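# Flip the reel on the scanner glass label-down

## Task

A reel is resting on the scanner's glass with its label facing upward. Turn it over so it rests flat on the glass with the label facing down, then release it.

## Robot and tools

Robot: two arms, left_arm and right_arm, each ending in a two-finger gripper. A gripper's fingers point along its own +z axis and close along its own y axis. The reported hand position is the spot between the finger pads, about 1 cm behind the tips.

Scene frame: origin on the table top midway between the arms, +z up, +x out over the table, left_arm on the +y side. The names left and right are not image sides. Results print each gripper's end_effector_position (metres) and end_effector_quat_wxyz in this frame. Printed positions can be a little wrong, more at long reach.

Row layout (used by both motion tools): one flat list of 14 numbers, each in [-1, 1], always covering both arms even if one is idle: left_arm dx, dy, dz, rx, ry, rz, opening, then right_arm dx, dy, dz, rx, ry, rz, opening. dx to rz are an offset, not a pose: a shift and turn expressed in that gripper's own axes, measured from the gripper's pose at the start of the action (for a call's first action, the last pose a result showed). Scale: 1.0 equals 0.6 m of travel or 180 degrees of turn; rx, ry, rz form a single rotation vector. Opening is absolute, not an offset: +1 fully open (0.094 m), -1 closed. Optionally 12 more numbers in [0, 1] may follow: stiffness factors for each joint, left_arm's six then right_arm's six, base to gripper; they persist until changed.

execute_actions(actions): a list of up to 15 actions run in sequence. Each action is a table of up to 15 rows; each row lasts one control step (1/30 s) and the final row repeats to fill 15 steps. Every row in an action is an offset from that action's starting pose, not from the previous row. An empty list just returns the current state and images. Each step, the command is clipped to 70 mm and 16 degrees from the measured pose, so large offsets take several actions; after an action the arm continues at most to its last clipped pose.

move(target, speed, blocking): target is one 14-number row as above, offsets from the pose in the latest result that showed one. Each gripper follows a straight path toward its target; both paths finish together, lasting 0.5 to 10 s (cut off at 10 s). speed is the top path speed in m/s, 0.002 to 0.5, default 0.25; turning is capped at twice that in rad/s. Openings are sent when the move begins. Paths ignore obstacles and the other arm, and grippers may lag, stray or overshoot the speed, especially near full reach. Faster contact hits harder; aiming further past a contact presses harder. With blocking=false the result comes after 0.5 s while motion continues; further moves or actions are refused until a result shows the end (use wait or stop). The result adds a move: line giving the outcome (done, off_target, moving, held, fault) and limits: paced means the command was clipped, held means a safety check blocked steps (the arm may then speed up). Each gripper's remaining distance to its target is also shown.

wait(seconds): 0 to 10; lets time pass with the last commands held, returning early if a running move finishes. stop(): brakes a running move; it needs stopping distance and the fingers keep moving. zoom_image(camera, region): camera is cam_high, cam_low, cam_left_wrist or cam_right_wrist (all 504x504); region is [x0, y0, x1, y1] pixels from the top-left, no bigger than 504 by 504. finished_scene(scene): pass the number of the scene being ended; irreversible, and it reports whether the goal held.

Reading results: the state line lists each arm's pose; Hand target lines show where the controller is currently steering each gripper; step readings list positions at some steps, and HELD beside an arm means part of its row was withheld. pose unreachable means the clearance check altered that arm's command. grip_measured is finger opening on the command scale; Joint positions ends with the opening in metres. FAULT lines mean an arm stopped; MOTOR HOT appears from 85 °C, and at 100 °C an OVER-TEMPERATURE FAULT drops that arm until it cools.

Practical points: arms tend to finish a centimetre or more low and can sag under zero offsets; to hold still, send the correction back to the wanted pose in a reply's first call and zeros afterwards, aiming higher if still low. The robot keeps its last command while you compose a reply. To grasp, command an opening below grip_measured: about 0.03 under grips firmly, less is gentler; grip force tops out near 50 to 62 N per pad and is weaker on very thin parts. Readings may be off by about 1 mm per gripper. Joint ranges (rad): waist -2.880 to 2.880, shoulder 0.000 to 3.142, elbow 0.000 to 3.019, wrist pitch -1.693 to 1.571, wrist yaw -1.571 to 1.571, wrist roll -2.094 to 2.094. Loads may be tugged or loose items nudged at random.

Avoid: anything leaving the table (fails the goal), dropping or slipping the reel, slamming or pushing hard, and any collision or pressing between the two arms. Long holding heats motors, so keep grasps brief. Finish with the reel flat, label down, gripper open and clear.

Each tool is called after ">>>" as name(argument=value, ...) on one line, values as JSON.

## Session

>>> execute_actions(actions=[])

Scene clock: 0.00 s.
left_arm: end_effector_position=(+0.3579, +0.6091, +0.2627) grip_measured=+1.000 end_effector_quat_wxyz=(+0.439, -0.243, +0.858, -0.106) | right_arm: end_effector_position=(+0.4789, -0.2521, +0.2832) grip_measured=+1.000 end_effector_quat_wxyz=(+0.573, +0.422, +0.490, +0.504)
Joint positions: left_arm=[ 0.89   1.267  1.02  -0.578  0.633  0.056  0.094] | right_arm=[-0.125  1.189  0.425  0.928  0.031  1.428  0.094]
Joint velocities: left_arm=[-0.015  0.005  0.012  0.012  0.022 -0.007  0.   ] | right_arm=[ 0.005 -0.005  0.002 -0.012 -0.051 -0.051  0.   ]
Hand target (left_arm): +0.363, +0.615, +0.281; +0.454, -0.235, +0.854, -0.097
Hand target (right_arm): +0.483, -0.252, +0.300; +0.581, +0.413, +0.479, +0.512
Joint stiffness scale: left_arm=[1. 1. 1. 1. 1. 1.] | right_arm=[1. 1. 1. 1. 1. 1.]

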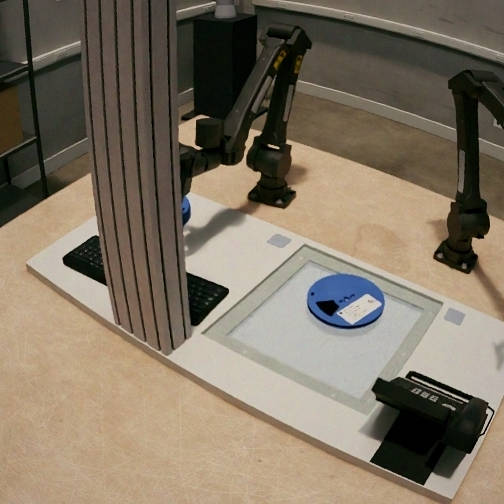

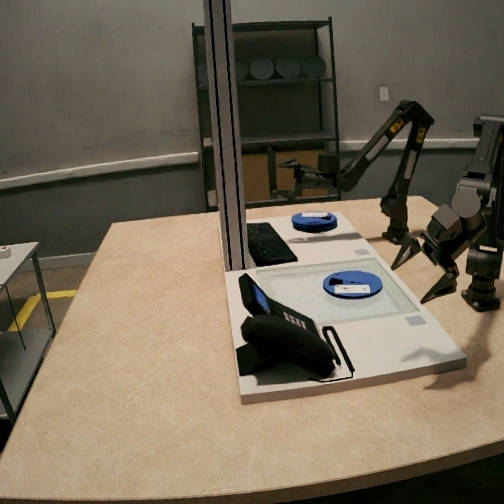

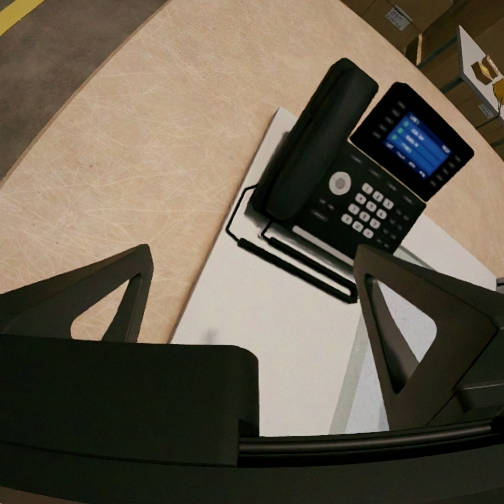

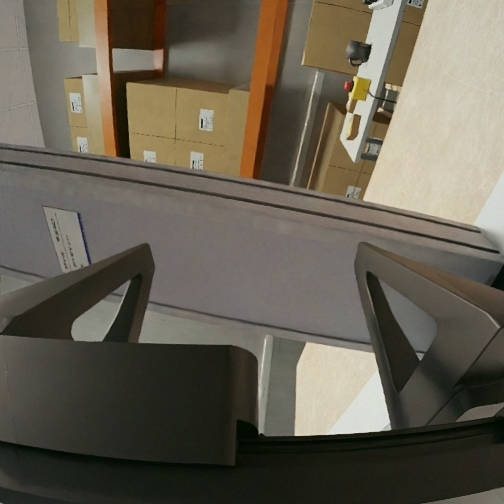

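>>> move(target=[0.548,-0.628,0.172,-0.071,0.294,0.163,-1,0.1,-0.085,-0.25,0.39,0.443,-0.326,-0.3], speed=0.3)

>>> move(target=[-0.02,0,0.13,0,0,0,-1,0.3,0.25,0,0,0,-0.25,-0.3], speed=0.1)

Scene clock: 5.80 s.
left_arm: end_effector_position=(+0.3816, +0.1218, +0.1007) grip_measured=-0.985 end_effector_quat_wxyz=(-0.021, +0.006, +1.000, -0.000) | right_arm: end_effector_position=(+0.3274, -0.2073, +0.1797) grip_measured=-0.298 end_effector_quat_wxyz=(-0.022, +0.015, +1.000, -0.004)
Joint positions: left_arm=[-0.378  1.646  1.223 -1.186  0.017 -0.393  0.001] | right_arm=[ 0.02   1.219  0.996 -1.394 -0.001  0.219  0.033]
Joint velocities: left_arm=[-0.005 -0.015 -0.017 -0.007 -0.007 -0.007 -0.001] | right_arm=[-0.015 -0.005  0.017 -0.017 -0.022 -0.007  0.001]
Hand target (left_arm): +0.399, +0.113, +0.120; +0.000, -0.002, +1.000, -0.010
Hand target (right_arm): +0.342, -0.202, +0.199; -0.000, +0.002, +1.000, -0.002
Off the commanded pose (left_arm): 0.027 m, 2 deg.
Off the commanded pose (right_arm): 0.025 m, 3 deg.
Joint stiffness scale: left_arm=[1. 1. 1. 1. 1. 1.] | right_arm=[1. 1. 1. 1. 1. 1.]
move: off_target (left_arm, right_arm)

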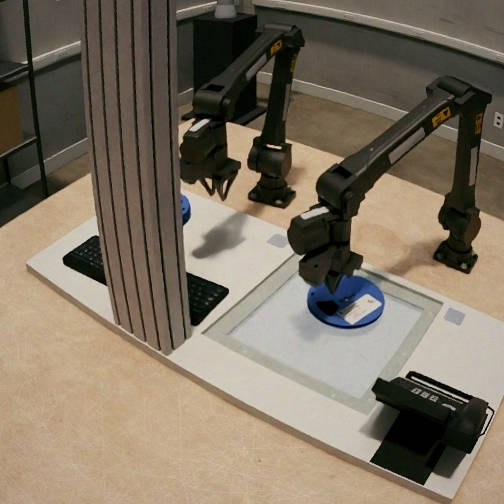

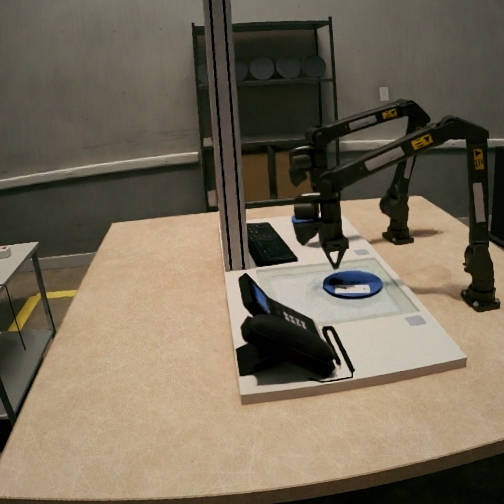

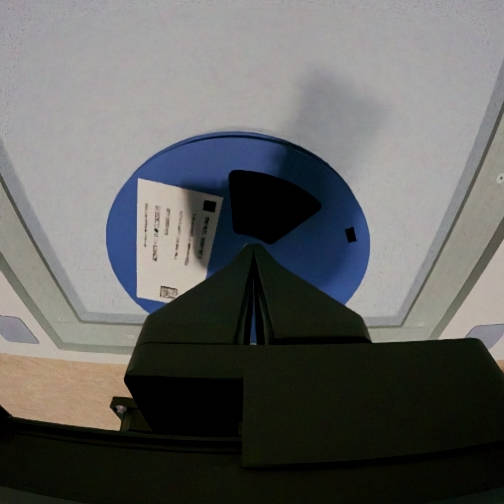

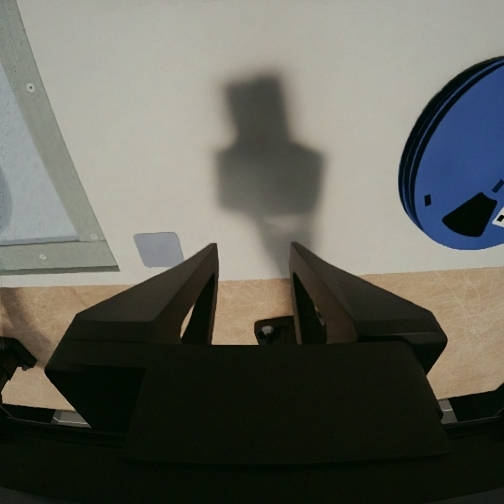

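Scene clock: 10.07 s.
left_arm: end_effector_position=(+0.3924, +0.1171, +0.0541) grip_measured=-0.985 end_effector_quat_wxyz=(-0.006, +0.006, +1.000, -0.007) | right_arm: end_effector_position=(+0.1530, -0.0548, +0.1831) grip_measured=-0.298 end_effector_quat_wxyz=(-0.030, -0.371, +0.928, +0.008)
Joint positions: left_arm=[-0.378  1.711  1.173 -1.038  0.017 -0.393  0.001] | right_arm=[ 0.8    1.027  0.866 -1.45  -0.047  0.205  0.033]
Joint velocities: left_arm=[-0.005 -0.005  0.007  0.017 -0.051  0.007  0.   ] | right_arm=[-0.005 -0.005 -0.007  0.007  0.051 -0.007 -0.   ]
Hand target (left_arm): +0.388, +0.123, +0.023; -0.021, +0.006, +1.000, -0.000
Hand target (right_arm): +0.151, -0.051, +0.190; -0.023, -0.369, +0.929, +0.015
Off the commanded pose (left_arm): 0.032 m, 2 deg.
Off the commanded pose (right_arm): 0.004 m, 1 deg.
Joint stiffness scale: left_arm=[1. 1. 1. 1. 1. 1.] | right_arm=[1. 1. 1. 1. 1. 1.]
move: off_target (left_arm)

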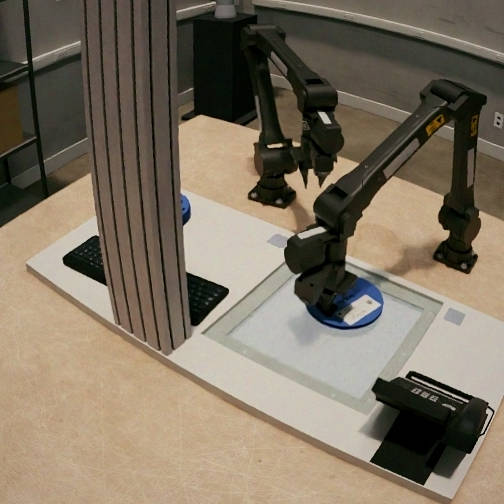

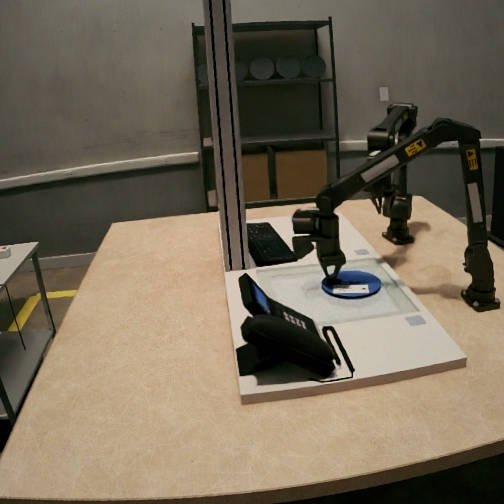

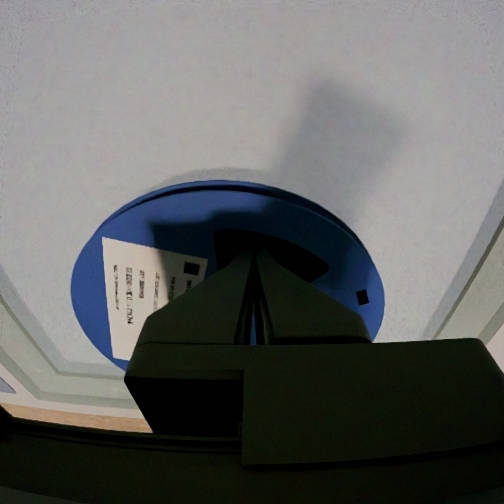

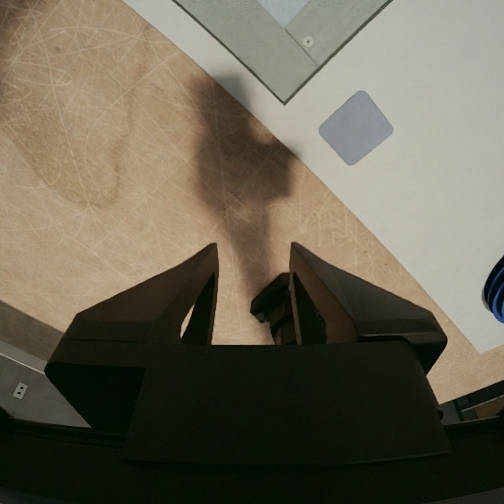

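>>> move(target=[0.205,0.14,0.03,0,0,0,-1,0,0,0,0,0,0,-0.3], speed=0.05)

>>> move(target=[0,0,0,0,0,0,-1,-0.09,0.245,0.14,0,-0.47,0,-0.3])

>>> move(target=[0,0,0,0,0,0,-1,0,0,0,0,0,-0.5,-0.3], speed=0.4)

Scene clock: 14.67 s.
left_arm: end_effector_position=(+0.2847, +0.1948, +0.0533) grip_measured=-0.985 end_effector_quat_wxyz=(+0.015, +0.002, +1.000, -0.014) | right_arm: end_effector_position=(+0.1522, -0.0559, +0.1815) grip_measured=-0.298 end_effector_quat_wxyz=(-0.032, -0.371, +0.928, +0.007)
Joint positions: left_arm=[-0.293  1.378  0.776 -0.931  0.017 -0.316  0.001] | right_arm=[ 0.8    1.027  0.862 -1.45  -0.047  0.206  0.033]
Joint velocities: left_arm=[-0.005 -0.015 -0.007 -0.007 -0.022 -0.007 -0.   ] | right_arm=[-0.015  0.005  0.007  0.002  0.066  0.007 -0.   ]
Hand target (left_arm): +0.271, +0.204, +0.040; -0.005, +0.006, +1.000, -0.006
Hand target (right_arm): +0.153, -0.055, +0.183; -0.030, -0.371, +0.928, +0.008
Off the commanded pose (left_arm): 0.024 m, 3 deg.
Off the commanded pose (right_arm): 0.002 m, 0 deg.
Joint stiffness scale: left_arm=[1. 1. 1. 1. 1. 1.] | right_arm=[1. 1. 1. 1. 1. 1.]
move: off_target (left_arm)

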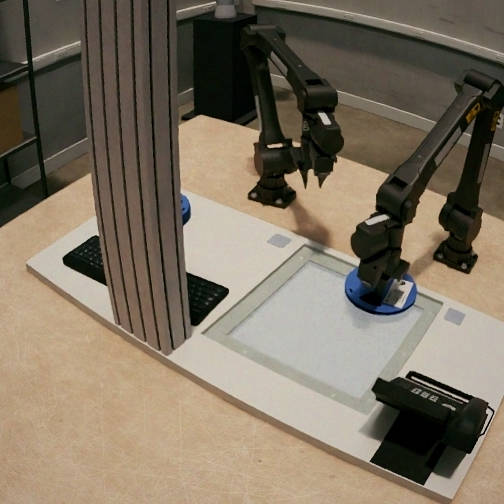

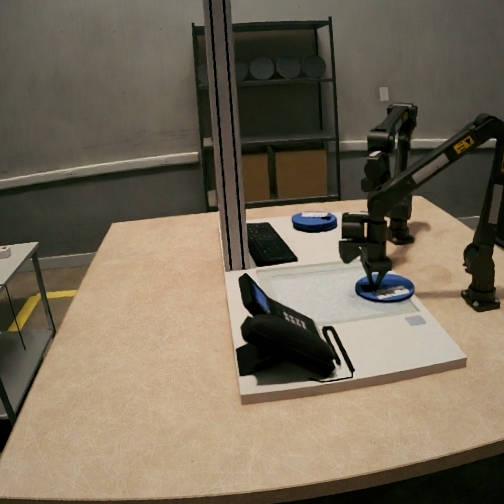

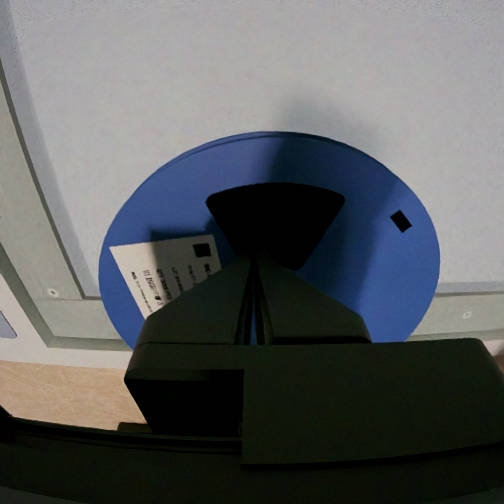

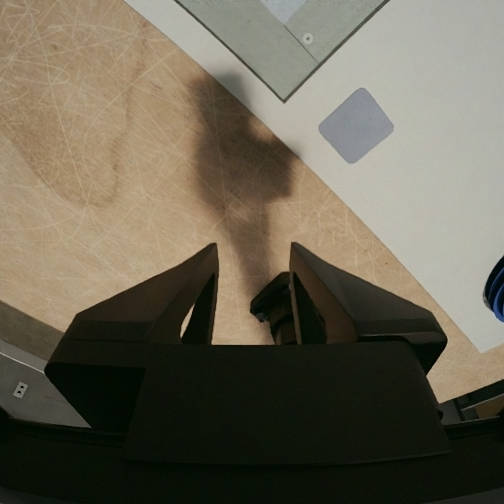

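Scene clock: 18.30 s.
left_arm: end_effector_position=(+0.2849, +0.1947, +0.0538) grip_measured=-0.985 end_effector_quat_wxyz=(+0.016, +0.002, +1.000, -0.014) | right_arm: end_effector_position=(+0.0851, +0.0832, +0.1027) grip_measured=-0.298 end_effector_quat_wxyz=(+0.591, -0.256, +0.719, +0.263)
Joint positions: left_arm=[-0.293  1.376  0.776 -0.931  0.017 -0.316  0.001] | right_arm=[1.636 1.446 0.212 0.915 1.02  0.35  0.033]
Joint velocities: left_arm=[-0.015  0.005 -0.007 -0.007  0.051 -0.081  0.   ] | right_arm=[-0.005 -0.005 -0.012  0.002  0.022 -0.11  -0.   ]
Hand target (left_arm): +0.285, +0.195, +0.053; +0.015, +0.002, +1.000, -0.014
Hand target (right_arm): +0.082, +0.084, +0.103; +0.593, -0.264, +0.714, +0.262
Off the commanded pose (left_arm): 0.001 m, 0 deg.
Off the commanded pose (right_arm): 0.005 m, 3 deg.
Joint stiffness scale: left_arm=[1. 1. 1. 1. 1. 1.] | right_arm=[1. 1. 1. 1. 1. 1.]
move: off_target (right_arm)

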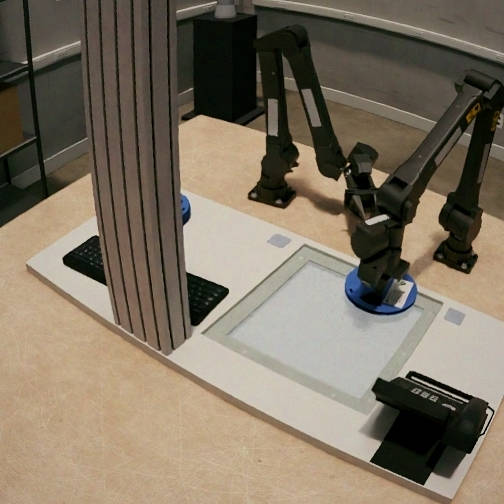

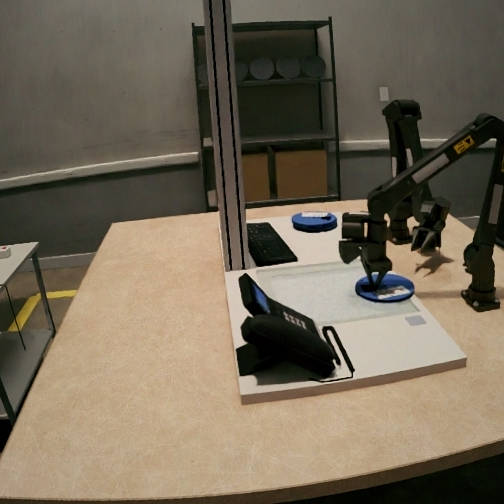

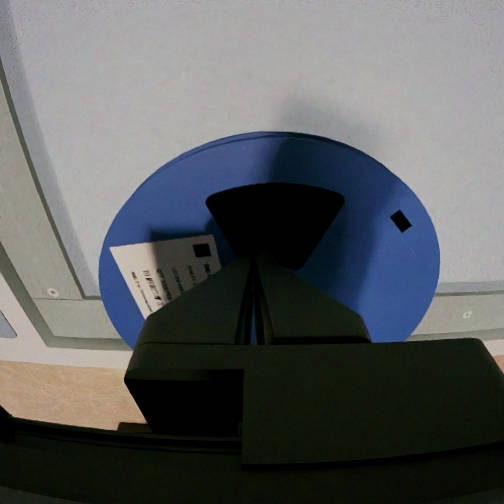

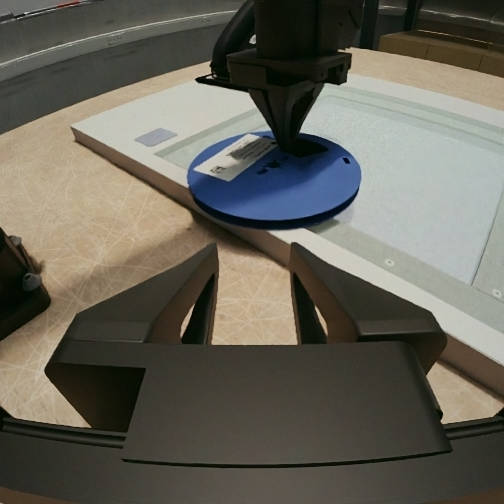

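Scene clock: 20.93 s.
left_arm: end_effector_position=(+0.2849, +0.1947, +0.0538) grip_measured=-0.985 end_effector_quat_wxyz=(+0.016, +0.002, +1.000, -0.014) | right_arm: end_effector_position=(+0.0855, +0.0820, +0.0996) grip_measured=-0.298 end_effector_quat_wxyz=(-0.600, +0.691, -0.331, +0.231)
Joint positions: left_arm=[-0.293  1.376  0.776 -0.931  0.017 -0.316  0.001] | right_arm=[ 1.636  1.445  0.212  0.894  1.021 -1.198  0.033]
Joint velocities: left_arm=[-0.015 -0.024  0.012 -0.007  0.007 -0.051 -0.001] | right_arm=[-0.005 -0.005 -0.022  0.032 -0.022 -0.037  0.   ]
Hand target (left_arm): +0.285, +0.195, +0.054; +0.016, +0.002, +1.000, -0.014
Hand target (right_arm): +0.085, +0.083, +0.103; -0.603, +0.689, -0.328, +0.232
Off the commanded pose (left_arm): 0.000 m, 0 deg.
Off the commanded pose (right_arm): 0.003 m, 1 deg.
Joint stiffness scale: left_arm=[1. 1. 1. 1. 1. 1.] | right_arm=[1. 1. 1. 1. 1. 1.]
move: done

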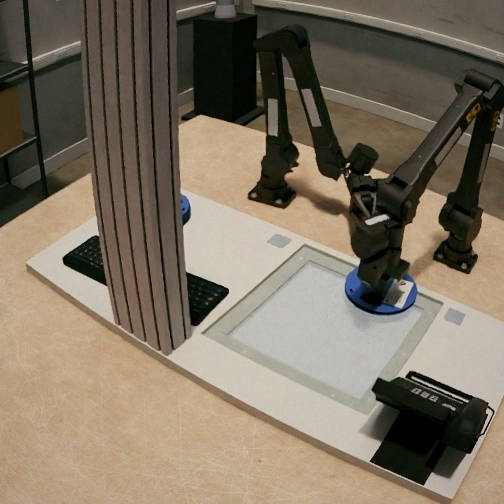

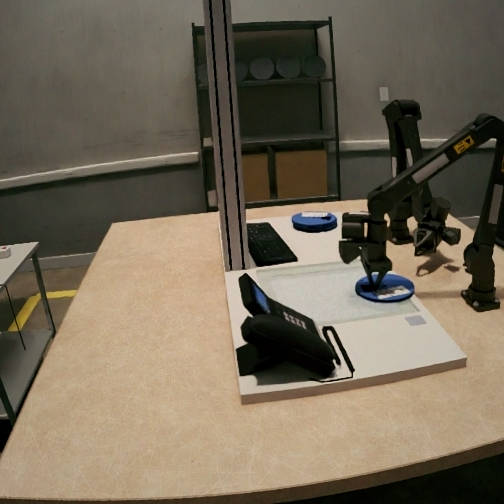

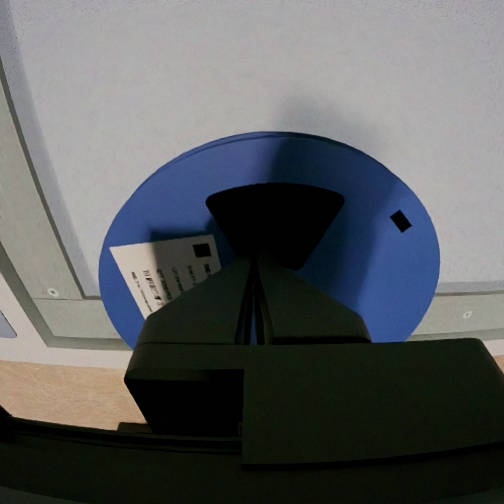

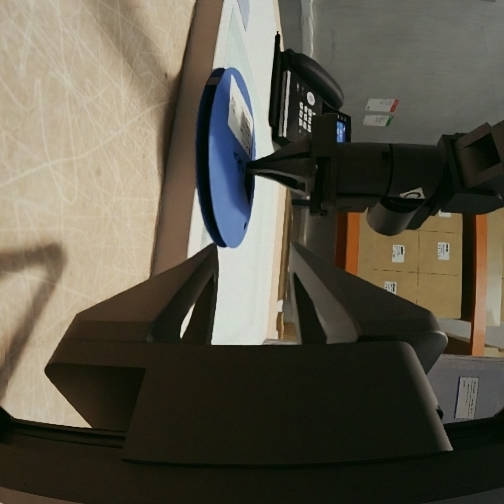

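>>> move(target=[0.075,0,0.03,0,0,0,-1,-0.03,0.09,0.015,0,0,0,-0.3], speed=0.04)

>>> move(target=[0,0,0,0,0,0,-1,0,-0.03,0.13,0,0,0,-0.3], speed=0.05)

Scene clock: 23.50 s.
left_arm: end_effector_position=(+0.2612, +0.1931, +0.0537) grip_measured=-0.985 end_effector_quat_wxyz=(+0.045, +0.002, +0.999, -0.023) | right_arm: end_effector_position=(+0.0761, +0.0904, +0.0425) grip_measured=-0.298 end_effector_quat_wxyz=(-0.588, +0.700, -0.324, +0.244)
Joint positions: left_arm=[-0.324  1.278  0.682 -0.874  0.012 -0.347  0.001] | right_arm=[ 1.666  1.788  0.25   1.143  1.056 -1.181  0.033]
Joint velocities: left_arm=[-0.015 -0.005  0.002 -0.002  0.007  0.037  0.   ] | right_arm=[-0.005 -0.015  0.007  0.022 -0.022 -0.037 -0.   ]
Hand target (left_arm): +0.240, +0.195, +0.036; +0.016, +0.002, +1.000, -0.014
Hand target (right_arm): +0.070, +0.097, +0.046; -0.599, +0.691, -0.332, +0.230
Off the commanded pose (left_arm): 0.028 m, 3 deg.
Off the commanded pose (right_arm): 0.011 m, 2 deg.
Joint stiffness scale: left_arm=[1. 1. 1. 1. 1. 1.] | right_arm=[1. 1. 1. 1. 1. 1.]
move: off_target (left_arm, right_arm)

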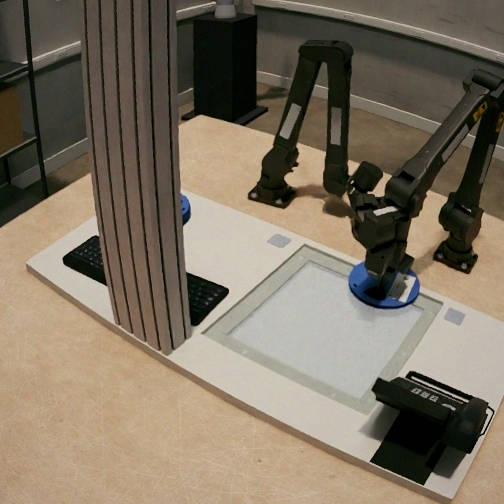

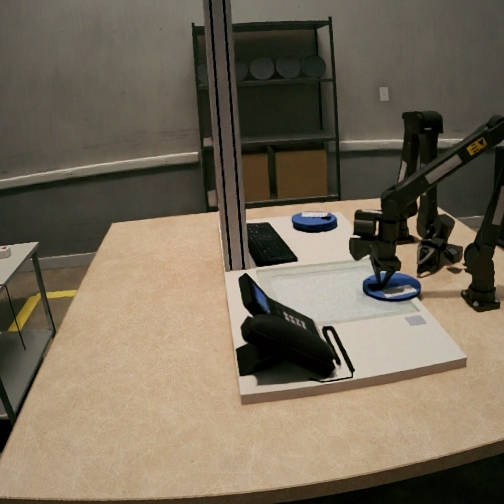

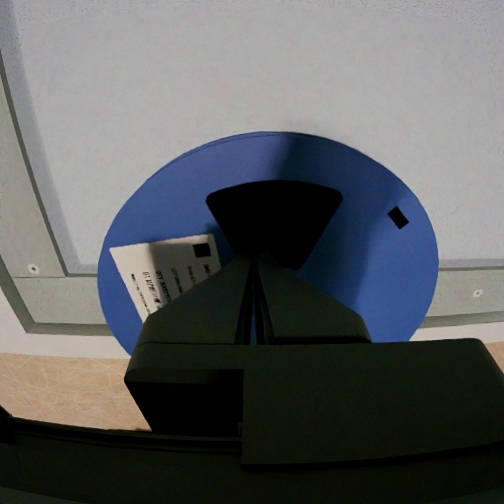

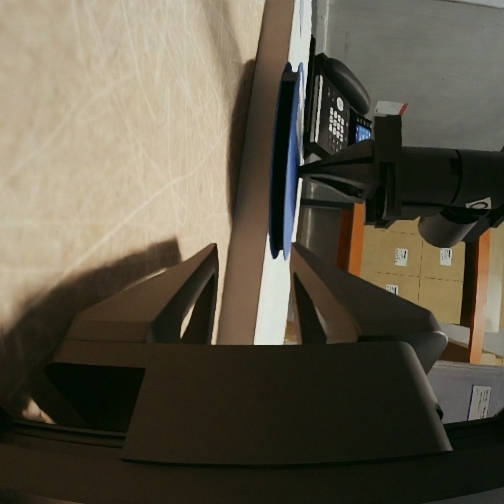

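Scene clock: 25.40 s.
left_arm: end_effector_position=(+0.2617, +0.1930, +0.0546) grip_measured=-0.985 end_effector_quat_wxyz=(+0.047, +0.002, +0.999, -0.023) | right_arm: end_effector_position=(+0.1316, +0.1380, +0.0431) grip_measured=-0.298 end_effector_quat_wxyz=(-0.585, +0.703, -0.323, +0.243)
Joint positions: left_arm=[-0.324  1.275  0.682 -0.873  0.011 -0.347  0.001] | right_arm=[ 1.435  1.827  0.349  1.179  0.834 -1.309  0.033]
Joint velocities: left_arm=[-0.015 -0.024 -0.012 -0.007  0.007  0.022  0.001] | right_arm=[-0.015  0.015 -0.002 -0.022  0.051 -0.007  0.   ]
Hand target (left_arm): +0.261, +0.193, +0.054; +0.045, +0.002, +0.999, -0.023
Hand target (right_arm): +0.136, +0.144, +0.046; -0.589, +0.699, -0.323, +0.246
Off the commanded pose (left_arm): 0.001 m, 0 deg.
Off the commanded pose (right_arm): 0.008 m, 1 deg.
Joint stiffness scale: left_arm=[1. 1. 1. 1. 1. 1.] | right_arm=[1. 1. 1. 1. 1. 1.]
move: done

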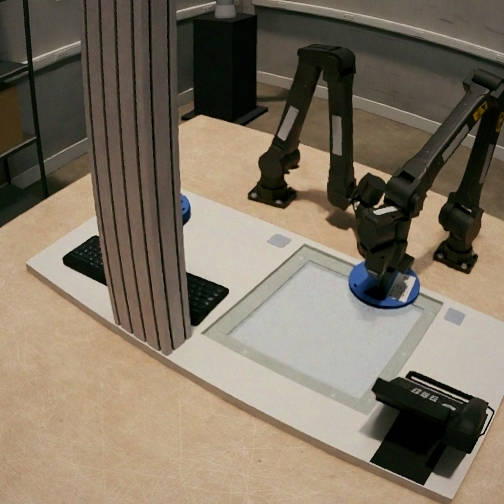

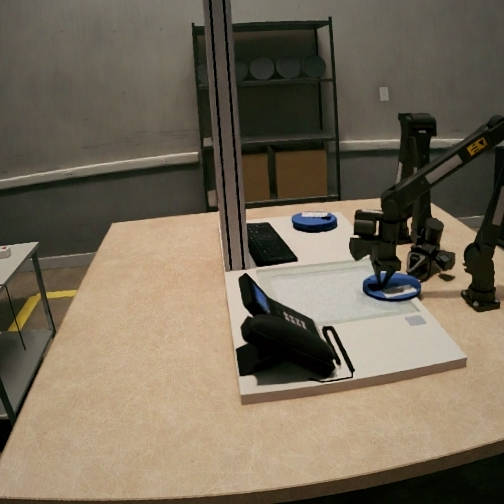

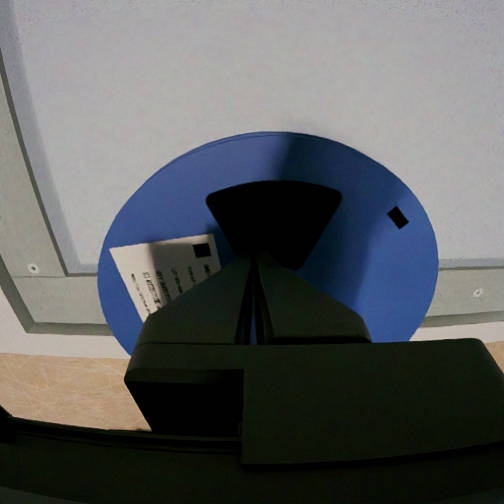

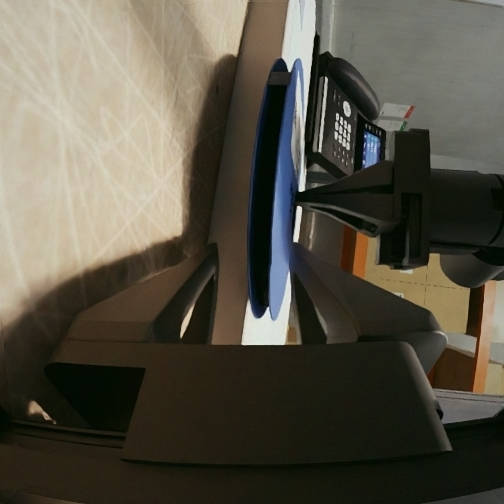

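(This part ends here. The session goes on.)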